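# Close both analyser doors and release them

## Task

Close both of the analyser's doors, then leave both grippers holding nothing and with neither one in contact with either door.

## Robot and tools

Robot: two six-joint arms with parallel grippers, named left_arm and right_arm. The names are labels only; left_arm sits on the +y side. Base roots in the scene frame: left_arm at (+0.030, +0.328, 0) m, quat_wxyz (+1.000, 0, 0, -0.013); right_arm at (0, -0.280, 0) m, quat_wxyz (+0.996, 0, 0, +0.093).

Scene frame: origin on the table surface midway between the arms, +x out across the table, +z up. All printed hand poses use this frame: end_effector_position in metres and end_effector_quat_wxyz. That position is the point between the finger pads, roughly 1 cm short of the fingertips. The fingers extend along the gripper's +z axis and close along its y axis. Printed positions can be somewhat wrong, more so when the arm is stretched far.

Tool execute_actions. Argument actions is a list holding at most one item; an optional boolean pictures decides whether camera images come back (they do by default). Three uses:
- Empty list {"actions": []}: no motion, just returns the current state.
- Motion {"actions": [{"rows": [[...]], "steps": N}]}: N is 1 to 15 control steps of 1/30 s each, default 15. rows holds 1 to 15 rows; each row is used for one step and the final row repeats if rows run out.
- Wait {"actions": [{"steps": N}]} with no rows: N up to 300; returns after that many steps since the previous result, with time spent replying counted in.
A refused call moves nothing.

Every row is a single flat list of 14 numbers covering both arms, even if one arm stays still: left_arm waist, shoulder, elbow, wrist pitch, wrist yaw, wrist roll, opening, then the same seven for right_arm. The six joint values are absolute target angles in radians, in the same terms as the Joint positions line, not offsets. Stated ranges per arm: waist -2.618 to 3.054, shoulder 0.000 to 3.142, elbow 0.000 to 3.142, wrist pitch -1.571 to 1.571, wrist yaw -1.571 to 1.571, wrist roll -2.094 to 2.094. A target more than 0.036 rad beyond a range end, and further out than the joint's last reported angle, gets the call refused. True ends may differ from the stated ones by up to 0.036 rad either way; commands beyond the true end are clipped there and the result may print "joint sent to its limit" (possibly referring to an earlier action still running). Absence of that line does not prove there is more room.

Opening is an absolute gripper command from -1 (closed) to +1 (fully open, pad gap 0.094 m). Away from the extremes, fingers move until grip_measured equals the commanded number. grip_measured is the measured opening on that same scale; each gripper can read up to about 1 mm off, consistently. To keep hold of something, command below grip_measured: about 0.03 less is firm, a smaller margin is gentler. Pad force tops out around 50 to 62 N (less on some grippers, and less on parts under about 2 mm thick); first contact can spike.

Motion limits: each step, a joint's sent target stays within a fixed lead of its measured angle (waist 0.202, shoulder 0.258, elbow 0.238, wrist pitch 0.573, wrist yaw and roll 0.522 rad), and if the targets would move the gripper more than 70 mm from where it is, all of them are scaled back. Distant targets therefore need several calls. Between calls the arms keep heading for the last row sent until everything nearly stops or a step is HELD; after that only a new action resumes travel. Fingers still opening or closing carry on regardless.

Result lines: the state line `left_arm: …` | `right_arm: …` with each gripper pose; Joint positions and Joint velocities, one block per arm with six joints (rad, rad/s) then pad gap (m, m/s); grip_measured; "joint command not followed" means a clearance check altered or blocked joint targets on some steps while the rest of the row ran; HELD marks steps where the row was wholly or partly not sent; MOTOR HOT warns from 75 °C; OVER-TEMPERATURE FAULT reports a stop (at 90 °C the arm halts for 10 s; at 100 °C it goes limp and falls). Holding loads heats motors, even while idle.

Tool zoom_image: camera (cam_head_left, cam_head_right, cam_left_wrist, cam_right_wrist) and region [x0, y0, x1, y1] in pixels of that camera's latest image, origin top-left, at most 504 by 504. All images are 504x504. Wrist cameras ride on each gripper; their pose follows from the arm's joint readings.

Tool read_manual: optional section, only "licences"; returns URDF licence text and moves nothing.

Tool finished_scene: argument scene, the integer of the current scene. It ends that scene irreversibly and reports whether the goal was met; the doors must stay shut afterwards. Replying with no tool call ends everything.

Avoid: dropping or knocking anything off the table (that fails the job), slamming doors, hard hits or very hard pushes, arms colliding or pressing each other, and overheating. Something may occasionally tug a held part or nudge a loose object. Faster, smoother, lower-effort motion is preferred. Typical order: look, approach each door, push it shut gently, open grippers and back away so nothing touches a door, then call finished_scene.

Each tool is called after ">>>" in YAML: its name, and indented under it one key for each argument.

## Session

>>> execute_actions:
  actions: []

Scene clock: 0.00 s of 4800.00 s.
left_arm: end_effector_position=(+0.5941, +0.5824, +0.3828) grip_measured=+1.000 end_effector_quat_wxyz=(+0.550, -0.053, +0.824, +0.125) | right_arm: end_effector_position=(+0.2065, -0.3794, +0.1689) grip_measured=+1.000 end_effector_quat_wxyz=(+0.075, +0.340, +0.935, +0.070)
Joint positions: left_arm=[ 0.498  2.254  2.652 -0.777  0.171  0.226  0.094] | right_arm=[-0.772  1.304  1.223 -1.376 -0.17   0.122  0.094]
Joint velocities: left_arm=[-0.007 -0.002 -0.002 -0.066 -0.037 -0.051  0.   ] | right_arm=[ 0.002 -0.012 -0.027 -0.007  0.022  0.051  0.   ]
camera_calibration (this result's frames):
cam_left_wrist: T_world_to_cam=[[0.175072, -0.925144, -0.336836, 0.566618], [-0.899903, -0.0115758, -0.435936, 0.745803], [0.399404, 0.379441, -0.834567, -0.0410604], [0, 0, 0, 1]] pos_world=[0.588351, 0.548416, 0.481712]
cam_right_wrist: T_world_to_cam=[[-0.637664, -0.749519, -0.177779, -0.120012], [-0.752115, 0.555921, 0.353941, 0.346926], [-0.166455, 0.359406, -0.918216, 0.412665], [0, 0, 0, 1]] pos_world=[0.253091, -0.431129, 0.234788]

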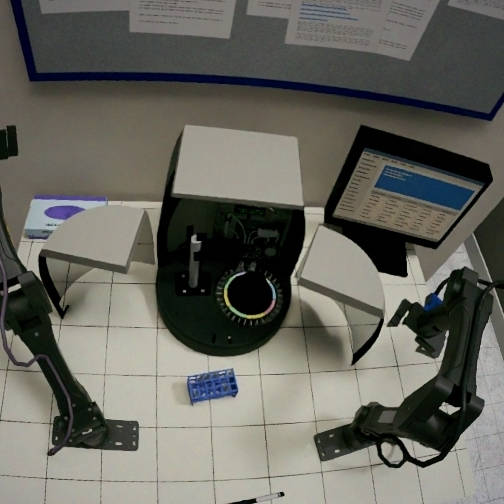

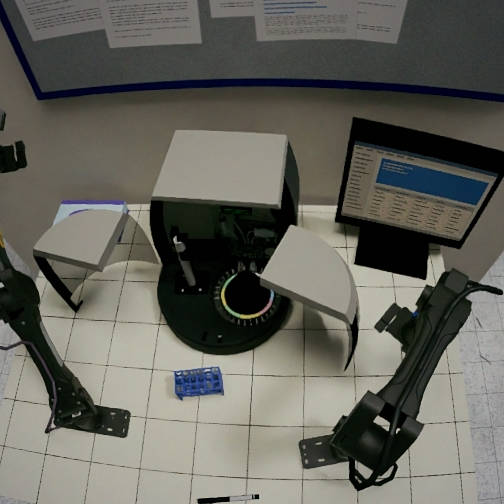

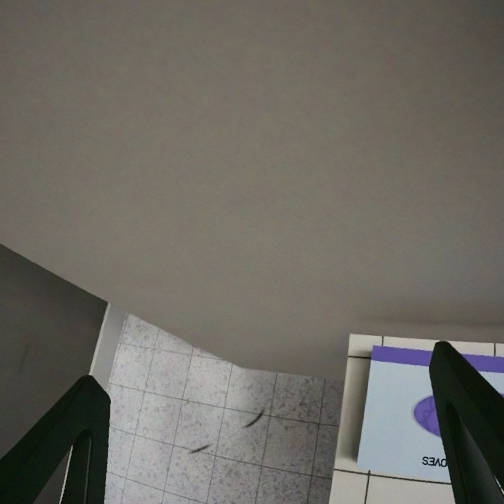

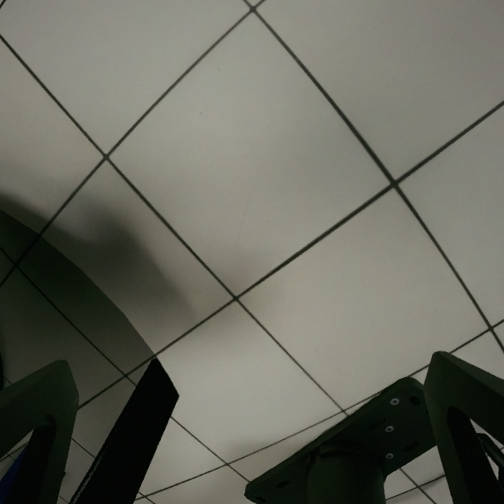

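>>> execute_actions:
  actions:
    - {"rows": [[0.6,1.968,1.955,-1.55,0,-1.5,-1, -0.35,1.12,1.01,-0.77,0,0.0,-1]], "steps": 15}
  pictures: false

>>> execute_actions:
  actions:
    - {"rows": [[0.6,1.968,1.955,-1.55,0,-1.5,-1, -0.03,1.03,0.97,-0.81,0,0.0,-1]], "steps": 15}
  pictures: false

>>> execute_actions:
  actions:
    - {"rows": [[0.42,1.968,1.955,-1.55,0,-1.5,-1, 0.19,1.03,0.97,-0.81,0,0.0,-1]], "steps": 15}

Scene clock: 2.17 s of 4800.00 s.
left_arm: end_effector_position=(+0.3802, +0.5449, +0.1829) grip_measured=-0.998 end_effector_quat_wxyz=(+0.090, -0.599, +0.795, -0.023) | right_arm: end_effector_position=(+0.3038, -0.3262, +0.1856) grip_measured=-0.977 end_effector_quat_wxyz=(+0.310, +0.081, +0.947, -0.015)
Joint positions: left_arm=[ 0.593  1.971  1.994 -1.41   0.032 -0.727  0.   ] | right_arm=[-0.351  1.143  1.012 -0.81  -0.017  0.013  0.001]
Joint velocities: left_arm=[ 0.007  0.193 -0.965 -1.194 -0.066 -2.791 -0.001] | right_arm=[ 0.002 -0.007 -0.017  0.125  0.066 -0.037 -0.001]
Steps of this call (steps 1 to 50: nothing new was sent; steps 51 to 65: all 15 steps of this action). Readings (joint positions):
51: left_arm=[0.501 2.235 2.625 -0.793 0.161 0.184] | right_arm=[-0.742 1.275 1.180 -1.293 -0.134 0.107]
52: left_arm=[0.505 2.199 2.573 -0.846 0.148 0.131] | right_arm=[-0.678 1.227 1.109 -1.174 -0.099 0.089]
54: left_arm=[0.524 2.128 2.480 -0.961 0.123 0.028] | right_arm=[-0.526 1.164 1.028 -1.045 -0.064 0.061]
58: left_arm=[0.570 2.019 2.314 -1.155 0.080 -0.189] | right_arm=[-0.355 1.143 1.012 -0.895 -0.042 0.027]
65: the state above

Scene clock: 2.67 s of 4800.00 s.
left_arm: end_effector_position=(+0.3464, +0.5262, +0.1629) grip_measured=-0.998 end_effector_quat_wxyz=(+0.003, +0.849, -0.528, +0.009) | right_arm: end_effector_position=(+0.2906, -0.2319, +0.1982) grip_measured=-0.977 end_effector_quat_wxyz=(+0.338, -0.072, +0.938, +0.030)
Joint positions: left_arm=[ 0.593  1.982  1.944 -1.53   0.019 -1.462  0.   ] | right_arm=[-0.029  1.046  0.976 -0.809 -0.004  0.007  0.001]
Joint velocities: left_arm=[-0.022  0.012  0.012  0.051  0.051 -0.183  0.   ] | right_arm=[-0.012  0.002 -0.007 -0.037  0.022 -0.022  0.   ]
Steps of this call (steps 1 to 15: all 15 steps of this action). Readings (joint positions):
1: left_arm=[0.593 1.979 1.968 -1.446 0.029 -0.827] | right_arm=[-0.322 1.132 1.004 -0.802 0.002 0.013]
2: left_arm=[0.593 1.987 1.952 -1.473 0.027 -0.927] | right_arm=[-0.260 1.111 0.990 -0.799 0.015 0.011]
4: left_arm=[0.593 1.993 1.944 -1.505 0.024 -1.119] | right_arm=[-0.121 1.070 0.976 -0.804 0.014 0.009]
8: left_arm=[0.593 1.984 1.944 -1.524 0.020 -1.342] | right_arm=[-0.029 1.046 0.976 -0.807 -0.005 0.007]
15: the state above

Scene clock: 3.17 s of 4800.00 s.
left_arm: end_effector_position=(+0.3762, +0.4677, +0.1628) grip_measured=-0.998 end_effector_quat_wxyz=(+0.003, +0.807, -0.590, +0.007) | right_arm: end_effector_position=(+0.2731, -0.1714, +0.1978) grip_measured=-0.977 end_effector_quat_wxyz=(+0.331, -0.172, +0.925, +0.064)
Joint positions: left_arm=[ 0.415  1.982  1.944 -1.53   0.014 -1.492  0.   ] | right_arm=[ 0.188  1.046  0.976 -0.812  0.     0.007  0.001]
Joint velocities: left_arm=[ 0.007 -0.007 -0.012 -0.022  0.007  0.051  0.   ] | right_arm=[ 0.012  0.012  0.007  0.007  0.007  0.051 -0.001]
Steps of this call (steps 1 to 15: all 15 steps of this action). Readings (joint positions):
1: left_arm=[0.579 1.982 1.944 -1.530 0.010 -1.469] | right_arm=[0.001 1.046 0.976 -0.809 0.013 0.007]
2: left_arm=[0.553 1.982 1.944 -1.531 0.002 -1.475] | right_arm=[0.064 1.046 0.976 -0.809 0.016 0.007]
4: left_arm=[0.476 1.982 1.944 -1.531 0.001 -1.482] | right_arm=[0.159 1.046 0.976 -0.810 0.008 0.008]
8: left_arm=[0.392 1.982 1.944 -1.530 0.014 -1.486] | right_arm=[0.188 1.046 0.976 -0.812 0.000 0.007]
15: the state above
camera_calibration (this result's frames):
cam_left_wrist: T_world_to_cam=[[0.993412, 0.11106, -0.0282533, -0.418088], [0.102113, -0.745963, 0.658113, 0.24083], [0.052014, -0.656662, -0.752389, 0.507786], [0, 0, 0, 1]] pos_world=[0.364329, 0.559527, 0.211747]
cam_right_wrist: T_world_to_cam=[[0.346816, -0.937877, -0.0102399, -0.250741], [-0.914099, -0.335537, -0.227678, 0.277702], [0.210098, 0.0883226, -0.973683, 0.237129], [0, 0, 0, 1]] pos_world=[0.290987, -0.162929, 0.291548]

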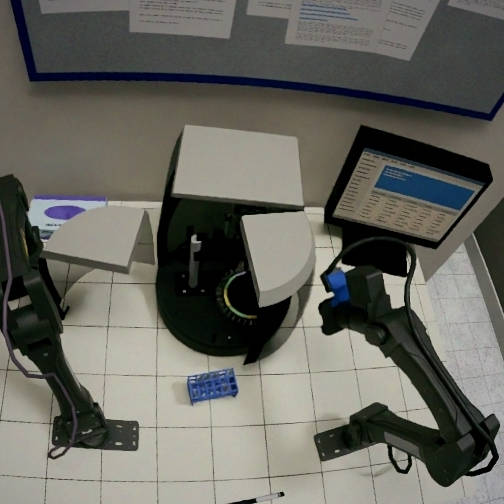

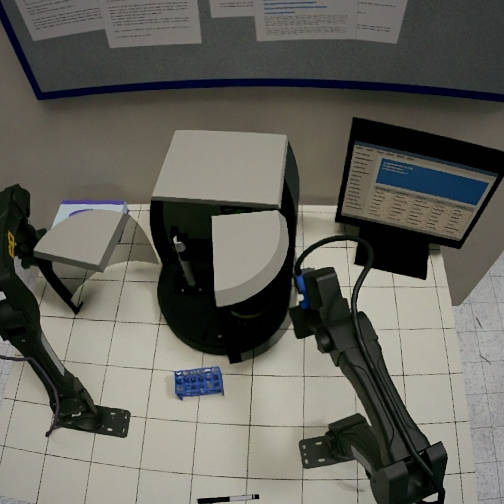

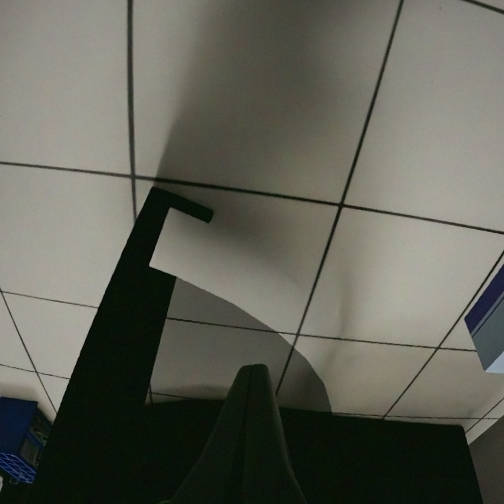

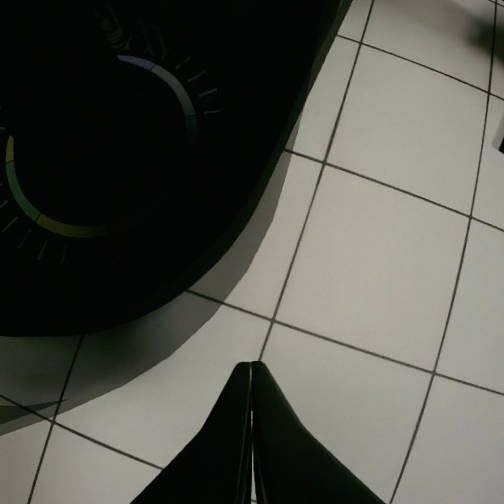

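>>> execute_actions:
  actions:
    - {"rows": [[0.30,1.78,1.72,-1.5,0,-1.7,-1, 0.33,1.04,0.97,-0.81,0,0.0,-1]], "steps": 13}
  pictures: false

>>> execute_actions:
  actions:
    - {"rows": [[0.066,1.688,1.597,-1.48,0,-1.9,-1, 0.34,1.24,1.075,-0.71,0,0.0,-1]], "steps": 15}
  pictures: false

>>> execute_actions:
  actions:
    - {"rows": [[-0.23,1.573,1.475,-1.473,0,-2.05,-1, 0.15,1.0,0.95,-0.81,0,0.0,-1]], "steps": 15}
  pictures: false

>>> execute_actions:
  actions:
    - {"rows": [[-0.42,1.60,1.50,-1.475,0,-2.05,-1, 0.15,1.0,0.95,-0.81,0,0.0,-1]], "steps": 15}

Scene clock: 4.47 s of 4800.00 s.
left_arm: end_effector_position=(+0.3464, +0.4149, +0.1780) grip_measured=-0.998 end_effector_quat_wxyz=(-0.009, +0.827, -0.562, +0.010) | right_arm: end_effector_position=(+0.2554, -0.1355, +0.1971) grip_measured=-0.977 end_effector_quat_wxyz=(+0.325, -0.234, +0.912, +0.085)
Joint positions: left_arm=[ 0.294  1.777  1.733 -1.501  0.003 -1.681  0.   ] | right_arm=[ 0.326  1.046  0.975 -0.813  0.003  0.009  0.001]
Joint velocities: left_arm=[-0.012  0.002  0.007 -0.037 -0.022 -0.051 -0.   ] | right_arm=[-0.002  0.017 -0.002 -0.022  0.037  0.007 -0.   ]
Steps of this call (steps 1 to 15: the robot went on to your last target; steps 16 to 26: nothing new was sent; steps 27 to 39: all 13 steps of this action). Readings (joint positions):
27: left_arm=[0.406 1.953 1.898 -1.496 0.009 -1.523] | right_arm=[0.209 1.046 0.976 -0.812 0.011 0.007]
28: left_arm=[0.390 1.907 1.825 -1.467 -0.001 -1.554] | right_arm=[0.250 1.046 0.976 -0.812 0.013 0.007]
30: left_arm=[0.343 1.833 1.746 -1.487 -0.006 -1.604] | right_arm=[0.308 1.046 0.976 -0.813 0.008 0.010]
34: left_arm=[0.293 1.778 1.733 -1.501 0.003 -1.656] | right_arm=[0.326 1.046 0.975 -0.813 0.003 0.009]
39: the state above

Scene clock: 4.97 s of 4800.00 s.
left_arm: end_effector_position=(+0.3345, +0.3377, +0.1686) grip_measured=-0.998 end_effector_quat_wxyz=(+0.002, +0.818, -0.575, +0.001) | right_arm: end_effector_position=(+0.2693, -0.1282, +0.1966) grip_measured=-0.977 end_effector_quat_wxyz=(+0.302, -0.237, +0.920, +0.077)
Joint positions: left_arm=[ 0.058  1.705  1.611 -1.478  0.004 -1.884  0.   ] | right_arm=[ 0.326  1.153  1.059 -0.844  0.007  0.007  0.001]
Joint velocities: left_arm=[-0.022 -0.002 -0.002  0.007 -0.022 -0.081  0.001] | right_arm=[ 0.002 -0.007 -0.017 -0.007  0.037  0.051 -0.   ]
Steps of this call (steps 1 to 15: all 15 steps of this action). Readings (joint positions):
1: left_arm=[0.275 1.765 1.711 -1.482 -0.011 -1.713] | right_arm=[0.326 1.069 0.989 -0.819 0.003 0.009]
2: left_arm=[0.240 1.744 1.674 -1.466 -0.031 -1.744] | right_arm=[0.327 1.111 1.017 -0.816 0.003 0.009]
4: left_arm=[0.141 1.714 1.625 -1.477 -0.035 -1.791] | right_arm=[0.326 1.149 1.054 -0.834 0.006 0.007]
8: left_arm=[0.046 1.705 1.611 -1.478 0.002 -1.850] | right_arm=[0.326 1.152 1.059 -0.842 0.007 0.007]
15: the state above

Scene clock: 5.47 s of 4800.00 s.
left_arm: end_effector_position=(+0.2993, +0.2539, +0.1717) grip_measured=-0.998 end_effector_quat_wxyz=(-0.000, +0.775, -0.632, +0.014) | right_arm: end_effector_position=(+0.2681, -0.1860, +0.1937) grip_measured=-0.977 end_effector_quat_wxyz=(+0.328, -0.155, +0.930, +0.054)
Joint positions: left_arm=[-0.238  1.583  1.492 -1.454  0.011 -2.038  0.   ] | right_arm=[ 0.15   1.014  0.952 -0.831  0.005  0.005  0.001]
Joint velocities: left_arm=[ 0.012 -0.027 -0.002  0.022  0.007 -0.007 -0.001] | right_arm=[ 0.002  0.007  0.002 -0.081 -0.022  0.037 -0.001]
Steps of this call (steps 1 to 15: all 15 steps of this action). Readings (joint positions):
1: left_arm=[0.038 1.688 1.587 -1.459 -0.006 -1.909] | right_arm=[0.301 1.130 1.040 -0.831 -0.007 0.006]
2: left_arm=[-0.002 1.659 1.548 -1.442 -0.023 -1.934] | right_arm=[0.250 1.096 1.006 -0.818 -0.010 0.005]
4: left_arm=[-0.126 1.612 1.501 -1.448 -0.023 -1.973] | right_arm=[0.167 1.037 0.961 -0.829 0.002 0.005]
8: left_arm=[-0.251 1.583 1.492 -1.454 0.010 -2.014] | right_arm=[0.150 1.014 0.952 -0.832 0.005 0.005]
15: the state above

Scene clock: 5.97 s of 4800.00 s.
left_arm: end_effector_position=(+0.2889, +0.2192, +0.1732) grip_measured=-0.998 end_effector_quat_wxyz=(-0.002, +0.734, -0.679, +0.018) | right_arm: end_effector_position=(+0.2681, -0.1860, +0.1937) grip_measured=-0.977 end_effector_quat_wxyz=(+0.328, -0.155, +0.930, +0.054)
Joint positions: left_arm=[-0.37   1.581  1.496 -1.45   0.009 -2.045  0.   ] | right_arm=[ 0.15   1.014  0.952 -0.831  0.005  0.005  0.001]
Joint velocities: left_arm=[ 0.002 -0.022  0.002 -0.007  0.007  0.037 -0.   ] | right_arm=[-0.002 -0.007  0.012 -0.022  0.051  0.007  0.001]
Steps of this call (steps 1 to 15: all 15 steps of this action). Readings (joint positions):
1: left_arm=[-0.258 1.583 1.492 -1.454 0.001 -2.040] | right_arm=[0.150 1.014 0.952 -0.831 0.005 0.005]
2: left_arm=[-0.296 1.583 1.492 -1.456 -0.017 -2.043] | right_arm=[0.150 1.014 0.952 -0.831 0.005 0.005]
4: left_arm=[-0.351 1.583 1.496 -1.445 -0.007 -2.044] | right_arm=[0.150 1.014 0.952 -0.831 0.005 0.005]
8: left_arm=[-0.370 1.581 1.496 -1.450 0.009 -2.045] | right_arm=[0.150 1.014 0.952 -0.831 0.005 0.005]
15: the state above
camera_calibration (this result's frames):
cam_left_wrist: T_world_to_cam=[[0.992771, -0.119986, -0.00291951, -0.257098], [-0.0880238, -0.744419, 0.661885, 0.111541], [-0.0815903, -0.656844, -0.749599, 0.395139], [0, 0, 0, 1]] pos_world=[0.297297, 0.31173, 0.221618]
cam_right_wrist: T_world_to_cam=[[0.309157, -0.950998, -0.00494279, -0.256087], [-0.928757, -0.3008, -0.216632, 0.275523], [0.20453, 0.071564, -0.976241, 0.234395], [0, 0, 0, 1]] pos_world=[0.287124, -0.177436, 0.287248]

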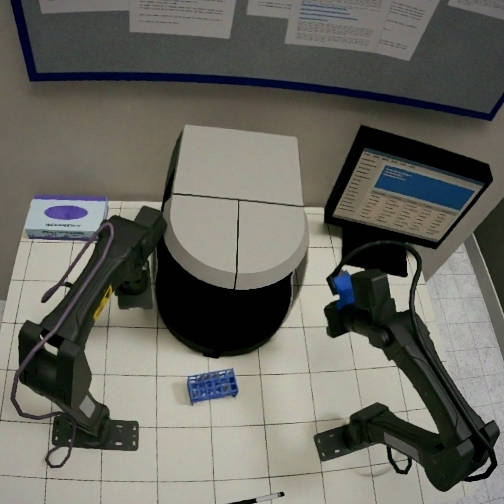

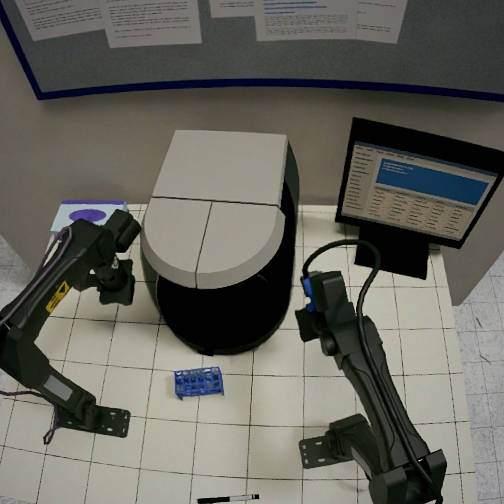

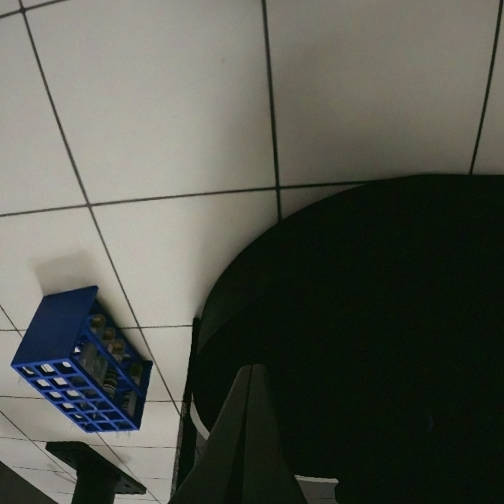

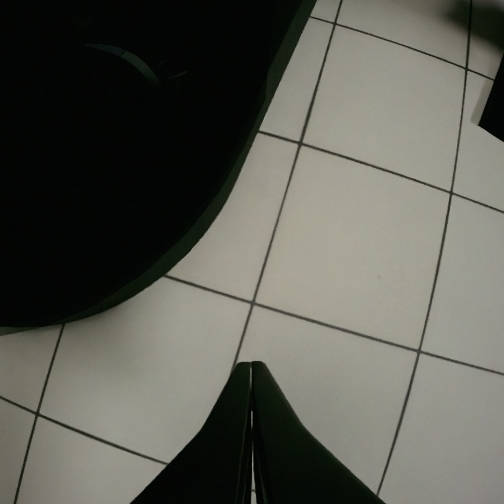

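Both doors are closed, so I'll pull the left arm back.

>>> execute_actions:
  actions:
    - {"rows": [[-0.05,1.55,1.45,-1.45,0,-1.95,-1, 0.15,1.0,0.95,-0.81,0,0.0,-1]], "steps": 15}

Scene clock: 6.73 s of 4800.00 s.
left_arm: end_effector_position=(+0.3056, +0.3096, +0.1678) grip_measured=-0.998 end_effector_quat_wxyz=(-0.005, +0.811, -0.585, +0.012) | right_arm: end_effector_position=(+0.2681, -0.1860, +0.1937) grip_measured=-0.977 end_effector_quat_wxyz=(+0.328, -0.155, +0.930, +0.054)
Joint positions: left_arm=[-0.042  1.57   1.463 -1.439  0.003 -1.959  0.   ] | right_arm=[ 0.15   1.014  0.952 -0.831  0.005  0.005  0.001]
Joint velocities: left_arm=[ 0.017 -0.002 -0.017  0.022 -0.066  0.051  0.   ] | right_arm=[-0.007 -0.002  0.007  0.007  0.037 -0.022 -0.001]
Steps of this call (steps 1 to 8: the robot went on to your last target; steps 9 to 23: all 15 steps of this action). Readings (joint positions):
9: left_arm=[-0.345 1.576 1.492 -1.447 0.020 -2.030] | right_arm=[0.150 1.014 0.952 -0.831 0.005 0.005]
10: left_arm=[-0.297 1.572 1.483 -1.442 0.029 -2.015] | right_arm=[0.150 1.014 0.952 -0.831 0.005 0.005]
12: left_arm=[-0.162 1.570 1.471 -1.441 0.026 -1.993] | right_arm=[0.150 1.014 0.952 -0.831 0.005 0.005]
16: left_arm=[-0.029 1.570 1.463 -1.439 0.001 -1.972] | right_arm=[0.150 1.014 0.952 -0.831 0.005 0.005]
23: the state above
camera_calibration (this result's frames):
cam_left_wrist: T_world_to_cam=[[0.992394, 0.122672, -0.0102464, -0.336644], [0.099411, -0.749557, 0.654432, 0.129416], [0.0725999, -0.650474, -0.756051, 0.403804], [0, 0, 0, 1]] pos_world=[0.291903, 0.400965, 0.217154]
cam_right_wrist: T_world_to_cam=[[0.309157, -0.950998, -0.00494279, -0.256087], [-0.928757, -0.3008, -0.216632, 0.275523], [0.20453, 0.071564, -0.976241, 0.234395], [0, 0, 0, 1]] pos_world=[0.287124, -0.177436, 0.287248]

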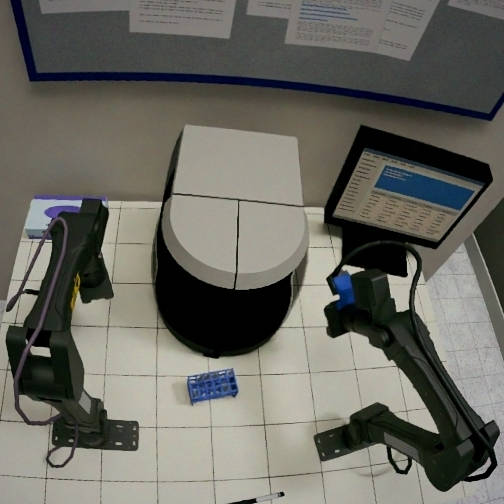

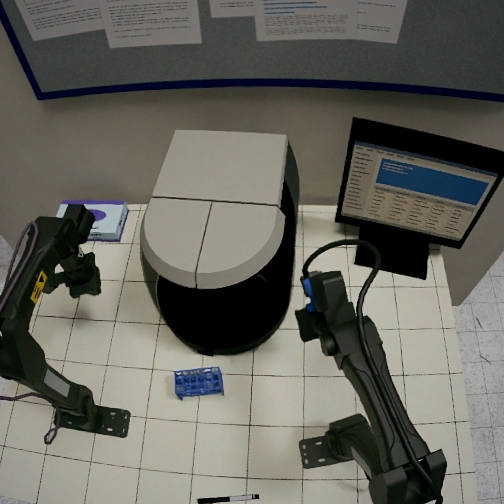

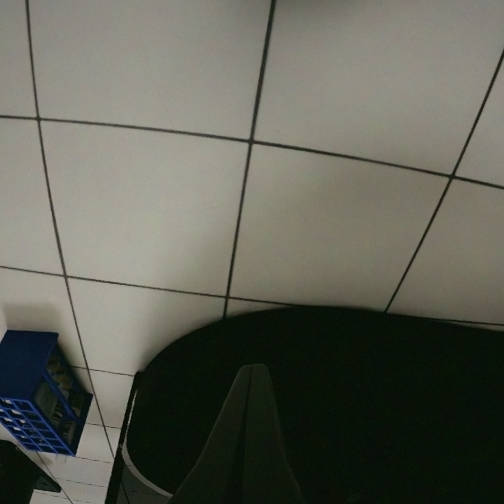

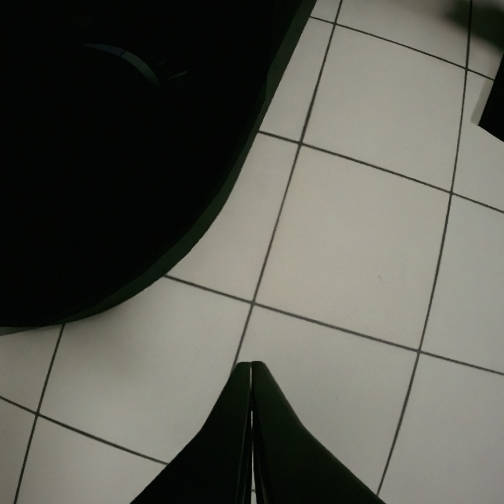

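>>> finished_scene:
  scene: 2

The scene is finished: the task was done.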